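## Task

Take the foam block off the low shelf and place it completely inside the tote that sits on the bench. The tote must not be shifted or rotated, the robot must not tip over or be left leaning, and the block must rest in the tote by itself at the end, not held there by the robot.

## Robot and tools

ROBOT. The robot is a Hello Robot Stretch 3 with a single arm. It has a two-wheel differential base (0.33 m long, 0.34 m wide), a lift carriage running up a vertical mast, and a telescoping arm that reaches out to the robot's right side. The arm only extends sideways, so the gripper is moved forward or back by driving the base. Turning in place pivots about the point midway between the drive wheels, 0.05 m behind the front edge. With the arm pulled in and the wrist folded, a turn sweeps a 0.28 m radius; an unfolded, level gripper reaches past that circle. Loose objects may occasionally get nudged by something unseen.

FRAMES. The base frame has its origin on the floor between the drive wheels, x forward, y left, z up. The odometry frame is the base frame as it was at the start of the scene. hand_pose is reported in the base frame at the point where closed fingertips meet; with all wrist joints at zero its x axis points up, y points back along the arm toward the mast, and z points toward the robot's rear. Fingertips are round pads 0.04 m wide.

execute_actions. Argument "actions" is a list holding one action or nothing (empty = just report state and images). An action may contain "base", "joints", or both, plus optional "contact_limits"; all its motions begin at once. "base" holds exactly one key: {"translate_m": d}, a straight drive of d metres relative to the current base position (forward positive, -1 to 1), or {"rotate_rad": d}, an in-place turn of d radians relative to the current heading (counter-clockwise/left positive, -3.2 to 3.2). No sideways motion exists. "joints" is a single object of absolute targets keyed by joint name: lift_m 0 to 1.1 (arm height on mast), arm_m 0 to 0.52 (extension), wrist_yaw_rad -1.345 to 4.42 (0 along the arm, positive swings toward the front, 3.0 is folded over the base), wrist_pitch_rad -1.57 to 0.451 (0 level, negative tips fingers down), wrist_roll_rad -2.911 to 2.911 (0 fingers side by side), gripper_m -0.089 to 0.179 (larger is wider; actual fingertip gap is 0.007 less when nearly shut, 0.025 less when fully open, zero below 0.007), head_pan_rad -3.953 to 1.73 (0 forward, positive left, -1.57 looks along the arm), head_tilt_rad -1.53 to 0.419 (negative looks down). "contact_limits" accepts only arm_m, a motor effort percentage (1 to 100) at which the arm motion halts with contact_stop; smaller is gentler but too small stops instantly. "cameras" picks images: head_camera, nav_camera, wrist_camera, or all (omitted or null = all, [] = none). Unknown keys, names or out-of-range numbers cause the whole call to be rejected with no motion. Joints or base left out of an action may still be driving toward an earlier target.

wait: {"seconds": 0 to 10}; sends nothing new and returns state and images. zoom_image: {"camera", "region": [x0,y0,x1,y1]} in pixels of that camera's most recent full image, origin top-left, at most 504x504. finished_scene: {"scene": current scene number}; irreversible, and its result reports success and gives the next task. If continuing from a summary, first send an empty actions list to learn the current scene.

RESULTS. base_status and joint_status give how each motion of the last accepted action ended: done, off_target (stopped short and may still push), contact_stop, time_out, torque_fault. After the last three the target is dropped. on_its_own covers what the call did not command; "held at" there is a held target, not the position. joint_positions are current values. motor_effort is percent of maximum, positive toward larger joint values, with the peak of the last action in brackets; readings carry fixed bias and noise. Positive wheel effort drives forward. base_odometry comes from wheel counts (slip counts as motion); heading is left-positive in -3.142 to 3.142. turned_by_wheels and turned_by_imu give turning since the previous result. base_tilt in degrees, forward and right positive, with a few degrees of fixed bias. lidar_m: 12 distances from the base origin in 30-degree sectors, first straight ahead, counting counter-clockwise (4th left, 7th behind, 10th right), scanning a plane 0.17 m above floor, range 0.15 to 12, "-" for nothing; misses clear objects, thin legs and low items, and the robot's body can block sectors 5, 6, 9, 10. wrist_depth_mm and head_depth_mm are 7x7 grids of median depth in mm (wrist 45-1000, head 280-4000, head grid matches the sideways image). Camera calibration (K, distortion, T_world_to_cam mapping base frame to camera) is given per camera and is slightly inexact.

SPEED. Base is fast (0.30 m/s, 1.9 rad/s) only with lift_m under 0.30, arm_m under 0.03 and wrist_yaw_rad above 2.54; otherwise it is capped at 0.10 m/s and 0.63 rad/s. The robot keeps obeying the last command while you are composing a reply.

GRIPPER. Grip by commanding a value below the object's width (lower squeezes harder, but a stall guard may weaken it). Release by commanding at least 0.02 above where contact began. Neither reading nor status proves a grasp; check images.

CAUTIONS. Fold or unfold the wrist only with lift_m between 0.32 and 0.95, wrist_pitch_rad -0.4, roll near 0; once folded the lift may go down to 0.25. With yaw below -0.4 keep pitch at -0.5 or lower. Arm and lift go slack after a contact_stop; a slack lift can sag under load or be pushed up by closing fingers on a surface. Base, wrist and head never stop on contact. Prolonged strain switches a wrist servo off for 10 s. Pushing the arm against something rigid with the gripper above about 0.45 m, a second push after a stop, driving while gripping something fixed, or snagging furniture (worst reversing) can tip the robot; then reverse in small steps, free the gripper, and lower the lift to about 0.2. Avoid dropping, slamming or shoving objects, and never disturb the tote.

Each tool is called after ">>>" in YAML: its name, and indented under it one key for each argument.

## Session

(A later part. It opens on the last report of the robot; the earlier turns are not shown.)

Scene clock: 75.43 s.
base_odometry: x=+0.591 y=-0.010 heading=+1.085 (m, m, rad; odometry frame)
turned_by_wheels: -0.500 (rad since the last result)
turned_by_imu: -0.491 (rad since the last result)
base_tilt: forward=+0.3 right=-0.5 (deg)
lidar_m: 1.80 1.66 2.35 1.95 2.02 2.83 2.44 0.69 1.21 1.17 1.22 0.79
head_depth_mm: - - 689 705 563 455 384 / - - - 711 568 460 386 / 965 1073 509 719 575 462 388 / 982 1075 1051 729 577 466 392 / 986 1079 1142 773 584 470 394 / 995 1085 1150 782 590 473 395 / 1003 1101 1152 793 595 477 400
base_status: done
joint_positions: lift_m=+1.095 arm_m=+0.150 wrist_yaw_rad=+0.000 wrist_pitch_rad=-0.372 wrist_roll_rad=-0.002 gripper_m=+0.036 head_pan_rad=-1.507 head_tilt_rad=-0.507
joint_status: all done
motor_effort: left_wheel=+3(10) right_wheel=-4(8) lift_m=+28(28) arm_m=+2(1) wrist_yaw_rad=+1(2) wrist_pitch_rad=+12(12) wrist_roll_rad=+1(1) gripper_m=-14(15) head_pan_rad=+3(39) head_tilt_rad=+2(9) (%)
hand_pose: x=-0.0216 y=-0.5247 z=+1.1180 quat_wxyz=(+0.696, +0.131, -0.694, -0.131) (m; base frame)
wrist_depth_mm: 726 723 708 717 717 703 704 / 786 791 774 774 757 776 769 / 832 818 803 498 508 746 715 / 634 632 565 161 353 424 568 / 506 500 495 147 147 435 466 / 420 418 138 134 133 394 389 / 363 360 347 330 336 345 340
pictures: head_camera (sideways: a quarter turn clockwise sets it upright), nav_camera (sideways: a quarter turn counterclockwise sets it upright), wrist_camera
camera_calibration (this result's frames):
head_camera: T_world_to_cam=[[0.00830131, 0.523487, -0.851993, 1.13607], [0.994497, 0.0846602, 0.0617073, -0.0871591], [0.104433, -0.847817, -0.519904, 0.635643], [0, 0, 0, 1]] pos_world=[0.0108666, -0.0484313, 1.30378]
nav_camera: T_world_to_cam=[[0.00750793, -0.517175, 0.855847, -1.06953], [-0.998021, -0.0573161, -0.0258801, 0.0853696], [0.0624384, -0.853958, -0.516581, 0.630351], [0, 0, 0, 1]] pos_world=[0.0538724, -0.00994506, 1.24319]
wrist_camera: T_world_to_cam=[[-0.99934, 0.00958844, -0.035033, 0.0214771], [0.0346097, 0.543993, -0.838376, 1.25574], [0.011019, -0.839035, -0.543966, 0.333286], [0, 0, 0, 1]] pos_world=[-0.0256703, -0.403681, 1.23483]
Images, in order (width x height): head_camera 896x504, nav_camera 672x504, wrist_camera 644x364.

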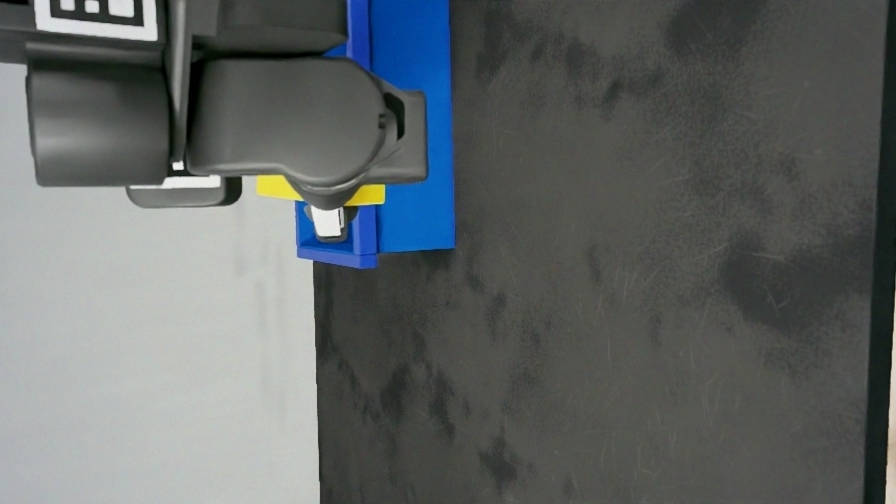

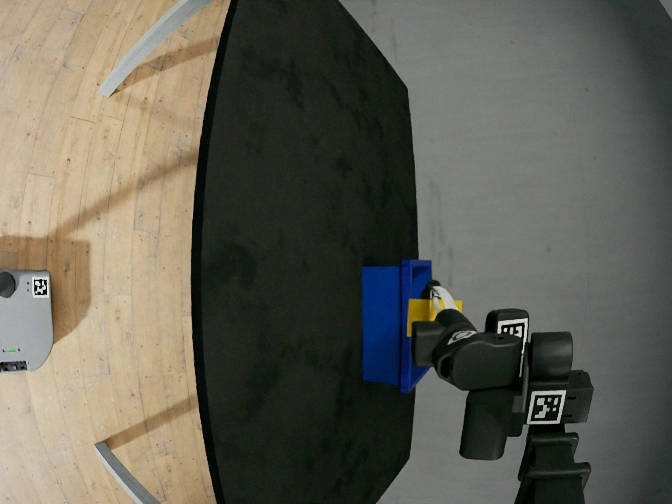

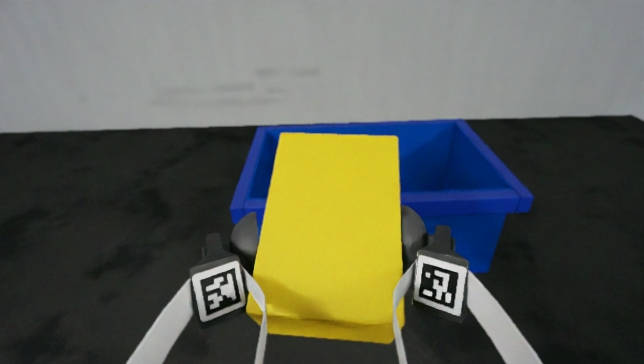

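>>> execute_actions:
  actions:
    - {"base":{"translate_m":-0.05},"joints":{"arm_m":0.45}}
  cameras: ["wrist_camera"]

>>> execute_actions:
  actions:
    - {"joints":{"wrist_pitch_rad":-0.65}}

Scene clock: 81.67 s.
base_odometry: x=+0.568 y=-0.055 heading=+1.085 (m, m, rad; odometry frame)
turned_by_wheels: +0.000 (rad since the last result)
turned_by_imu: +0.001 (rad since the last result)
base_tilt: forward=+0.2 right=-0.5 (deg)
lidar_m: 1.80 1.71 2.66 1.94 2.02 2.78 2.39 0.64 1.21 1.17 1.23 0.84
head_depth_mm: 986 1047 890 707 564 457 384 / - 1068 842 712 569 459 386 / 954 - 836 718 573 463 388 / 986 1067 850 721 577 466 391 / 988 1076 1132 743 582 471 394 / 997 1083 1144 781 589 472 395 / 1008 1102 1160 791 596 476 399
base_status: done
joint_positions: lift_m=+1.095 arm_m=+0.450 wrist_yaw_rad=+0.000 wrist_pitch_rad=-0.372 wrist_roll_rad=-0.002 gripper_m=+0.036 head_pan_rad=-1.507 head_tilt_rad=-0.507
joint_status: all done
motor_effort: left_wheel=+5(5) right_wheel=-4(11) lift_m=+27(27) arm_m=+2(1) wrist_yaw_rad=+1(1) wrist_pitch_rad=+12(12) wrist_roll_rad=+1(1) gripper_m=-15(13) head_pan_rad=+3(3) head_tilt_rad=+3(3) (%)
hand_pose: x=-0.0216 y=-0.8247 z=+1.1180 quat_wxyz=(+0.696, +0.131, -0.694, -0.131) (m; base frame)
wrist_depth_mm: 439 440 435 439 433 431 427 / 474 475 472 476 470 470 465 / 519 519 514 501 502 503 503 / 571 565 547 161 540 543 544 / 503 497 497 147 148 475 464 / 421 415 138 134 133 322 392 / 360 238 264 265 268 251 329
pictures: wrist_camera
camera_calibration (this result's frames):
wrist_camera: T_world_to_cam=[[-0.999341, 0.00955071, -0.0350333, 0.0243316], [0.0345895, 0.543983, -0.838383, 1.41894], [0.0110503, -0.839042, -0.543954, 0.0815565], [0, 0, 0, 1]] pos_world=[-0.0256662, -0.703683, 1.23483]
Images, in order (width x height): wrist_camera 644x364.

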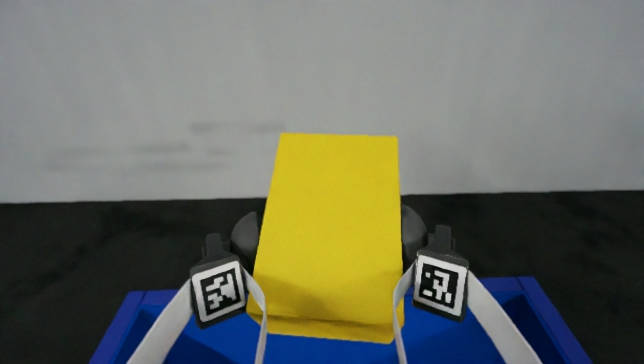

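Scene clock: 82.60 s.
base_odometry: x=+0.568 y=-0.055 heading=+1.085 (m, m, rad; odometry frame)
turned_by_wheels: +0.000 (rad since the last result)
turned_by_imu: +0.000 (rad since the last result)
base_tilt: forward=+0.3 right=-0.5 (deg)
lidar_m: 1.80 1.72 2.67 1.94 2.02 2.78 2.39 0.64 1.21 1.17 1.22 0.84
head_depth_mm: 983 1052 892 708 564 457 384 / - 1068 839 711 568 459 386 / 957 - 714 720 574 463 388 / 989 1068 848 722 579 466 391 / 994 1081 1124 742 584 469 393 / 996 1084 1147 784 590 472 395 / 1009 1095 1155 793 596 477 399
base_status: not commanded
joint_positions: lift_m=+1.095 arm_m=+0.450 wrist_yaw_rad=+0.000 wrist_pitch_rad=-0.663 wrist_roll_rad=-0.002 gripper_m=+0.036 head_pan_rad=-1.507 head_tilt_rad=-0.507
joint_status: all done
motor_effort: left_wheel=+4(4) right_wheel=-4(4) lift_m=+28(27) arm_m=+2(3) wrist_yaw_rad=+0(0) wrist_pitch_rad=+7(9) wrist_roll_rad=+0(1) gripper_m=-13(15) head_pan_rad=+3(3) head_tilt_rad=+2(2) (%)
hand_pose: x=-0.0216 y=-0.7818 z=+1.0568 quat_wxyz=(+0.669, +0.231, -0.667, -0.230) (m; base frame)
wrist_depth_mm: 483 485 482 479 478 477 476 / 525 519 512 520 513 496 491 / 455 453 442 436 428 426 419 / 395 243 246 160 244 243 370 / 351 243 276 146 148 263 314 / 189 239 138 134 133 246 183 / 176 222 271 261 266 255 175
pictures: head_camera (sideways: a quarter turn clockwise sets it upright), nav_camera (sideways: a quarter turn counterclockwise sets it upright), wrist_camera
camera_calibration (this result's frames):
head_camera: T_world_to_cam=[[0.00828937, 0.523486, -0.851994, 1.13607], [0.994495, 0.0846832, 0.0617073, -0.0871591], [0.104453, -0.847816, -0.519902, 0.635641], [0, 0, 0, 1]] pos_world=[0.0108677, -0.0484312, 1.30378]
nav_camera: T_world_to_cam=[[0.00751973, -0.517173, 0.855848, -1.06953], [-0.998019, -0.0573392, -0.0258801, 0.0853696], [0.0624581, -0.853958, -0.51658, 0.630349], [0, 0, 0, 1]] pos_world=[0.0538726, -0.00994408, 1.24319]
wrist_camera: T_world_to_cam=[[-0.999335, 0.0194613, -0.0308306, 0.0250412], [0.0347876, 0.762084, -0.646543, 1.312], [0.0109129, -0.647186, -0.762254, 0.464937], [0, 0, 0, 1]] pos_world=[-0.0256907, -0.699443, 1.20344]
Images, in order (width x height): head_camera 896x504, nav_camera 672x504, wrist_camera 644x364.

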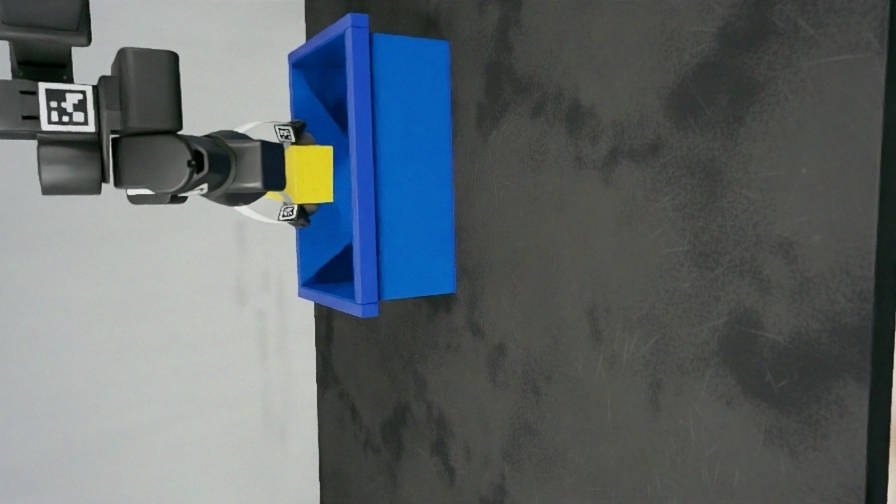

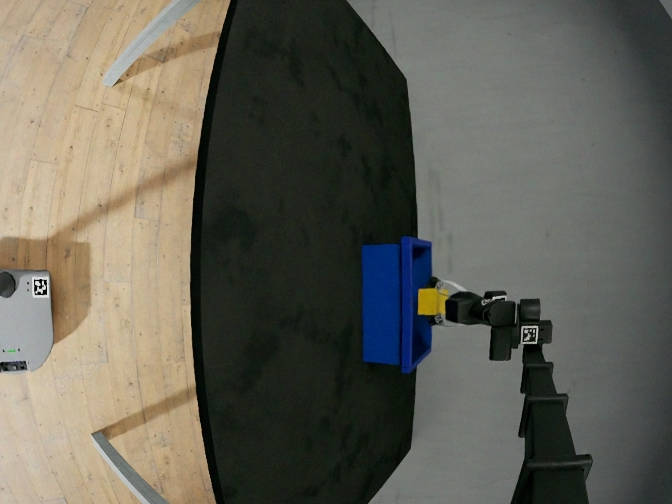

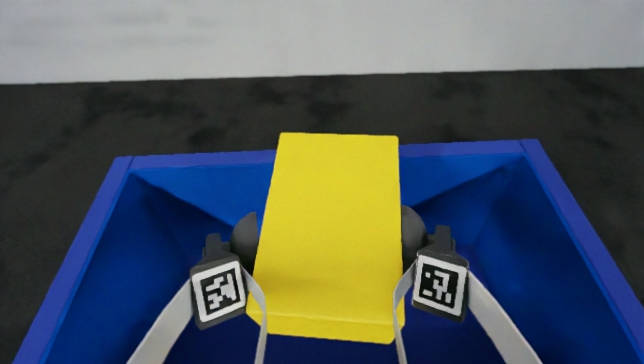

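>>> execute_actions:
  actions:
    - {"joints":{"wrist_pitch_rad":-0.78,"arm_m":0.485}}
  cameras: []

>>> execute_actions:
  actions:
    - {"joints":{"wrist_pitch_rad":-0.92,"arm_m":0.515}}
  cameras: ["wrist_camera"]

>>> execute_actions:
  actions:
    - {"joints":{"lift_m":1.05}}
  cameras: ["head_camera","wrist_camera"]

Scene clock: 86.27 s.
base_odometry: x=+0.568 y=-0.055 heading=+1.085 (m, m, rad; odometry frame)
turned_by_wheels: +0.000 (rad since the last result)
turned_by_imu: +0.000 (rad since the last result)
base_tilt: forward=+0.2 right=-0.6 (deg)
lidar_m: 1.80 1.72 2.66 1.94 2.03 2.78 2.38 0.64 1.21 1.17 1.22 0.84
head_depth_mm: 986 1052 889 706 563 456 383 / - 1064 842 714 567 459 387 / 952 - 739 718 573 463 388 / 987 1068 848 721 579 465 392 / 986 1078 1133 741 585 469 393 / 998 1087 1143 781 589 472 396 / 1002 1098 1166 792 595 478 398
base_status: not commanded
joint_positions: lift_m=+1.095 arm_m=+0.485 wrist_yaw_rad=+0.000 wrist_pitch_rad=-0.791 wrist_roll_rad=-0.002 gripper_m=+0.036 head_pan_rad=-1.507 head_tilt_rad=-0.507
joint_status: all done
motor_effort: left_wheel=+5(4) right_wheel=-5(4) lift_m=+28(28) arm_m=+2(1) wrist_yaw_rad=+1(0) wrist_pitch_rad=+6(7) wrist_roll_rad=+1(1) gripper_m=-15(14) head_pan_rad=+4(3) head_tilt_rad=+2(2) (%)
hand_pose: x=-0.0216 y=-0.7927 z=+1.0344 quat_wxyz=(+0.653, +0.273, -0.651, -0.273) (m; base frame)
wrist_depth_mm: 468 476 465 457 458 457 452 / 430 424 418 412 409 404 400 / 384 378 212 208 210 209 351 / 333 223 237 161 234 235 199 / 182 242 275 146 148 261 173 / 174 239 138 134 134 246 173 / 173 222 251 246 246 244 175
pictures: none
No camera images: the call's "cameras" was empty. Leave "cameras" out to get every camera's image.

Scene clock: 87.47 s.
base_odometry: x=+0.568 y=-0.055 heading=+1.085 (m, m, rad; odometry frame)
turned_by_wheels: +0.000 (rad since the last result)
turned_by_imu: +0.000 (rad since the last result)
base_tilt: forward=+0.2 right=-0.5 (deg)
lidar_m: 1.80 1.71 2.67 1.95 2.03 2.77 2.39 0.64 1.21 1.17 1.22 0.84
head_depth_mm: 985 1052 889 708 562 457 384 / - 1066 841 713 567 459 386 / 953 - 746 717 572 463 389 / 981 1067 847 724 578 465 391 / 992 1081 1134 743 583 470 394 / 999 1091 1151 782 588 474 397 / 1002 1096 1160 792 594 477 398
base_status: not commanded
joint_positions: lift_m=+1.095 arm_m=+0.515 wrist_yaw_rad=+0.000 wrist_pitch_rad=-0.929 wrist_roll_rad=-0.002 gripper_m=+0.036 head_pan_rad=-1.507 head_tilt_rad=-0.507
joint_status: all done
motor_effort: left_wheel=+4(5) right_wheel=-5(5) lift_m=+27(28) arm_m=+2(4) wrist_yaw_rad=+0(0) wrist_pitch_rad=+5(8) wrist_roll_rad=+1(1) gripper_m=-14(14) head_pan_rad=+4(3) head_tilt_rad=+2(2) (%)
hand_pose: x=-0.0216 y=-0.7939 z=+1.0139 quat_wxyz=(+0.633, +0.317, -0.631, -0.317) (m; base frame)
wrist_depth_mm: 387 383 377 373 370 363 357 / 352 349 345 341 338 336 327 / 183 186 189 177 188 199 178 / 177 230 246 161 243 241 170 / 176 245 274 146 148 260 171 / 175 238 138 134 133 246 174 / 172 222 238 232 233 232 175
pictures: wrist_camera
camera_calibration (this result's frames):
wrist_camera: T_world_to_cam=[[-0.999329, 0.0270791, -0.0246787, 0.0237429], [0.0349966, 0.904865, -0.424257, 1.18153], [0.0108424, -0.424836, -0.905205, 0.745892], [0, 0, 0, 1]] pos_world=[-0.0257097, -0.752885, 1.17704]
Images, in order (width x height): wrist_camera 644x364.

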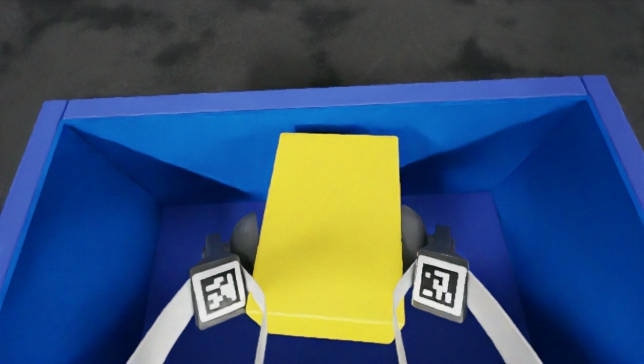

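Scene clock: 88.70 s.
base_odometry: x=+0.568 y=-0.055 heading=+1.085 (m, m, rad; odometry frame)
turned_by_wheels: +0.000 (rad since the last result)
turned_by_imu: +0.000 (rad since the last result)
base_tilt: forward=+0.2 right=-0.4 (deg)
lidar_m: 1.80 1.71 2.66 1.94 2.02 2.78 2.40 0.64 1.21 1.17 1.22 0.84
head_depth_mm: 945 1073 891 708 564 456 384 / 954 1084 839 710 567 460 386 / 970 1062 697 715 573 462 389 / 987 1073 848 722 578 465 391 / 989 1070 1139 741 585 470 393 / 990 1085 1150 782 591 474 396 / 1006 1099 1157 795 597 478 399
base_status: not commanded
joint_positions: lift_m=+1.050 arm_m=+0.515 wrist_yaw_rad=+0.000 wrist_pitch_rad=-0.930 wrist_roll_rad=-0.002 gripper_m=+0.036 head_pan_rad=-1.507 head_tilt_rad=-0.507
joint_status: all done
motor_effort: left_wheel=+4(5) right_wheel=-5(4) lift_m=+21(23) arm_m=+3(2) wrist_yaw_rad=+0(1) wrist_pitch_rad=+5(5) wrist_roll_rad=+1(1) gripper_m=-13(14) head_pan_rad=+3(3) head_tilt_rad=+2(3) (%)
hand_pose: x=-0.0216 y=-0.7937 z=+0.9691 quat_wxyz=(+0.633, +0.317, -0.631, -0.317) (m; base frame)
wrist_depth_mm: 318 143 141 140 140 139 138 / 149 151 153 155 157 159 155 / 174 186 190 176 188 199 169 / 177 230 235 160 232 233 170 / 176 224 225 147 148 220 173 / 174 213 138 134 133 207 173 / 173 200 196 192 193 194 175
pictures: head_camera (sideways: a quarter turn clockwise sets it upright), wrist_camera
camera_calibration (this result's frames):
head_camera: T_world_to_cam=[[0.00828938, 0.523486, -0.851994, 1.13607], [0.994495, 0.0846832, 0.0617073, -0.0871591], [0.104453, -0.847816, -0.519902, 0.635641], [0, 0, 0, 1]] pos_world=[0.0108677, -0.0484312, 1.30378]
wrist_camera: T_world_to_cam=[[-0.999329, 0.0271026, -0.0246536, 0.0226255], [0.0349971, 0.905258, -0.423418, 1.16183], [0.0108422, -0.423996, -0.905599, 0.706453], [0, 0, 0, 1]] pos_world=[-0.0257097, -0.752833, 1.13226]
Images, in order (width x height): head_camera 896x504, wrist_camera 644x364.

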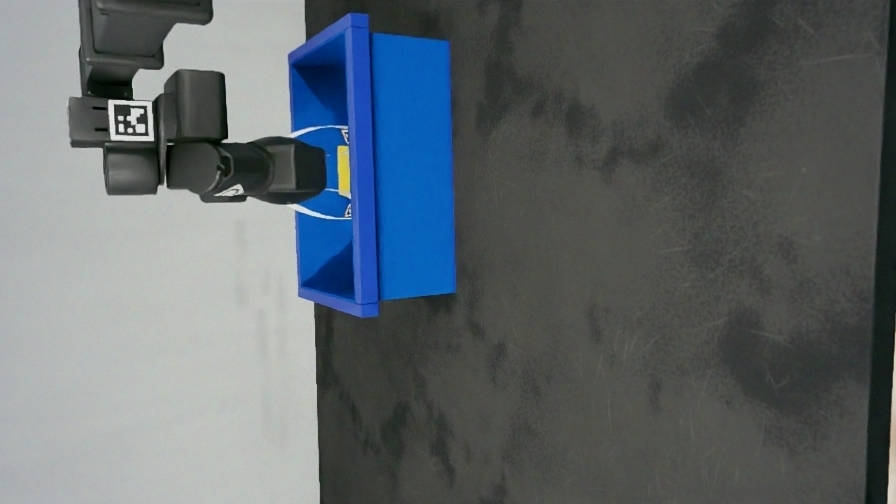

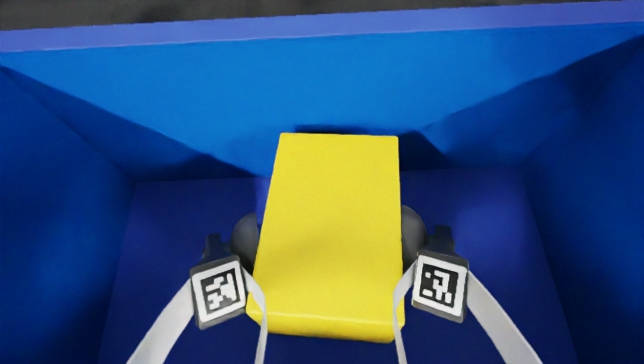

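>>> execute_actions:
  actions:
    - {"joints":{"lift_m":1.03}}
  cameras: []

>>> execute_actions:
  actions:
    - {"joints":{"gripper_m":0.13}}
  cameras: []

>>> execute_actions:
  actions:
    - {"joints":{"lift_m":1.098}}
  cameras: ["head_camera","wrist_camera"]

Scene clock: 93.07 s.
base_odometry: x=+0.568 y=-0.055 heading=+1.085 (m, m, rad; odometry frame)
turned_by_wheels: +0.000 (rad since the last result)
turned_by_imu: +0.000 (rad since the last result)
base_tilt: forward=+0.2 right=-0.4 (deg)
lidar_m: 1.81 1.71 2.67 1.94 2.03 2.77 2.39 0.64 1.21 1.17 1.22 0.84
head_depth_mm: 959 1071 892 706 561 457 384 / 962 - 839 712 569 459 386 / 974 1065 696 718 572 463 389 / 985 1074 851 722 580 466 391 / 997 1081 1134 743 584 471 393 / 998 1089 1145 782 588 472 396 / 1003 1094 1158 791 596 477 399
base_status: not commanded
joint_positions: lift_m=+1.030 arm_m=+0.515 wrist_yaw_rad=+0.000 wrist_pitch_rad=-0.930 wrist_roll_rad=-0.002 gripper_m=+0.036 head_pan_rad=-1.507 head_tilt_rad=-0.507
joint_status: all done
motor_effort: left_wheel=+4(4) right_wheel=-5(4) lift_m=+21(20) arm_m=+3(2) wrist_yaw_rad=+1(0) wrist_pitch_rad=+5(5) wrist_roll_rad=+1(1) gripper_m=-13(15) head_pan_rad=+3(3) head_tilt_rad=+3(2) (%)
hand_pose: x=-0.0216 y=-0.7937 z=+0.9491 quat_wxyz=(+0.633, +0.317, -0.631, -0.317) (m; base frame)
wrist_depth_mm: 126 127 128 130 131 132 134 / 149 151 153 155 157 159 155 / 174 186 189 176 188 199 168 / 178 218 218 160 212 214 170 / 176 206 205 147 148 200 171 / 174 194 138 135 133 187 173 / 174 182 179 174 175 177 171
pictures: none
No camera images: the call's "cameras" was empty. Leave "cameras" out to get every camera's image.

Scene clock: 94.50 s.
base_odometry: x=+0.568 y=-0.055 heading=+1.085 (m, m, rad; odometry frame)
turned_by_wheels: +0.000 (rad since the last result)
turned_by_imu: +0.000 (rad since the last result)
base_tilt: forward=+0.2 right=-0.3 (deg)
lidar_m: 1.81 1.71 2.67 1.94 2.03 2.78 2.39 0.64 1.21 1.17 1.22 0.84
head_depth_mm: 953 1078 888 709 564 457 384 / 958 - 839 714 569 459 386 / 974 1065 696 719 573 463 388 / 981 1070 846 722 579 465 391 / 988 1080 1135 742 584 470 393 / 994 1093 1145 782 592 474 396 / 1005 1096 1153 794 596 476 399
base_status: not commanded
joint_positions: lift_m=+1.030 arm_m=+0.515 wrist_yaw_rad=+0.000 wrist_pitch_rad=-0.930 wrist_roll_rad=-0.002 gripper_m=+0.130 head_pan_rad=-1.507 head_tilt_rad=-0.507
joint_status: all done
motor_effort: left_wheel=+4(4) right_wheel=-4(5) lift_m=+22(22) arm_m=+2(3) wrist_yaw_rad=+0(0) wrist_pitch_rad=+5(5) wrist_roll_rad=+1(1) gripper_m=+0(80) head_pan_rad=+4(3) head_tilt_rad=+2(1) (%)
hand_pose: x=-0.0216 y=-0.7937 z=+0.9491 quat_wxyz=(+0.633, +0.317, -0.631, -0.317) (m; base frame)
wrist_depth_mm: 126 127 128 130 131 132 134 / 149 151 153 155 157 159 154 / 175 187 190 184 195 200 169 / 178 217 220 167 210 213 170 / 176 206 204 156 196 202 172 / 174 196 191 147 185 - 172 / 168 179 180 175 176 176 166
pictures: none
No camera images: the call's "cameras" was empty. Leave "cameras" out to get every camera's image.

Scene clock: 95.97 s.
base_odometry: x=+0.568 y=-0.055 heading=+1.085 (m, m, rad; odometry frame)
turned_by_wheels: +0.000 (rad since the last result)
turned_by_imu: +0.000 (rad since the last result)
base_tilt: forward=+0.2 right=-0.5 (deg)
lidar_m: 1.81 1.71 2.67 1.95 2.02 2.77 2.39 0.64 1.21 1.17 1.22 0.84
head_depth_mm: 986 1042 889 708 563 456 384 / - 1064 839 713 566 459 386 / 954 - 840 717 572 463 388 / 984 1071 850 723 577 466 391 / 988 1079 1128 742 583 470 393 / 1000 1088 1155 783 589 472 396 / 1002 1095 1157 791 594 479 399
base_status: not commanded
joint_positions: lift_m=+1.098 arm_m=+0.515 wrist_yaw_rad=+0.000 wrist_pitch_rad=-0.930 wrist_roll_rad=-0.002 gripper_m=+0.130 head_pan_rad=-1.507 head_tilt_rad=-0.507
joint_status: all done
motor_effort: left_wheel=+5(5) right_wheel=-4(4) lift_m=+27(31) arm_m=+2(2) wrist_yaw_rad=+1(1) wrist_pitch_rad=+5(5) wrist_roll_rad=+1(1) gripper_m=+1(1) head_pan_rad=+3(3) head_tilt_rad=+3(2) (%)
hand_pose: x=-0.0216 y=-0.7937 z=+1.0168 quat_wxyz=(+0.633, +0.317, -0.631, -0.317) (m; base frame)
wrist_depth_mm: 389 385 383 377 372 370 364 / 353 355 348 343 340 340 335 / 184 186 190 192 195 199 178 / 177 229 249 239 259 241 170 / 176 228 274 227 270 228 172 / 175 201 259 212 253 - 173 / 168 238 243 235 239 235 166
pictures: head_camera (sideways: a quarter turn clockwise sets it upright), wrist_camera
camera_calibration (this result's frames):
head_camera: T_world_to_cam=[[0.0082895, 0.523486, -0.851994, 1.13607], [0.994495, 0.084683, 0.0617073, -0.0871591], [0.104452, -0.847816, -0.519902, 0.635641], [0, 0, 0, 1]] pos_world=[0.0108677, -0.0484312, 1.30378]
wrist_camera: T_world_to_cam=[[-0.999329, 0.0271066, -0.0246505, 0.0238003], [0.0349982, 0.905306, -0.423316, 1.18193], [0.0108416, -0.423894, -0.905647, 0.749777], [0, 0, 0, 1]] pos_world=[-0.0257098, -0.752828, 1.17995]
Images, in order (width x height): head_camera 896x504, wrist_camera 644x364.

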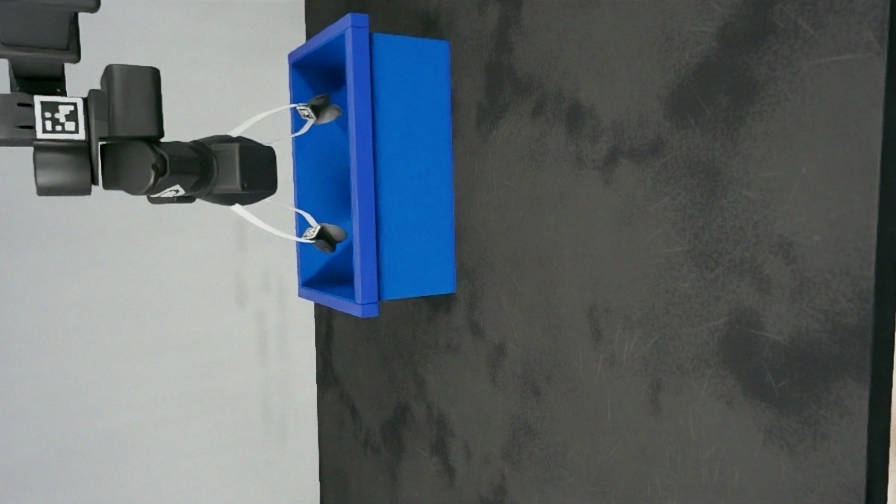

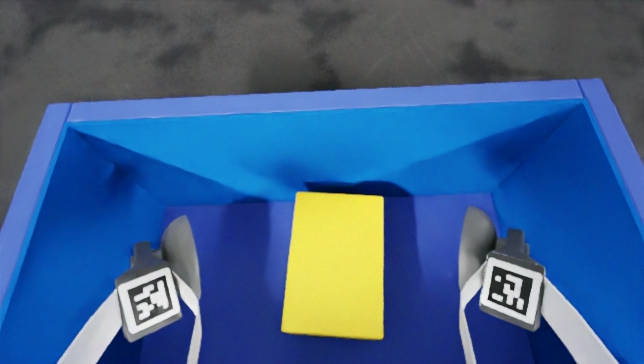

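>>> finished_scene:
  scene: 2

The scene is finished: the task was done.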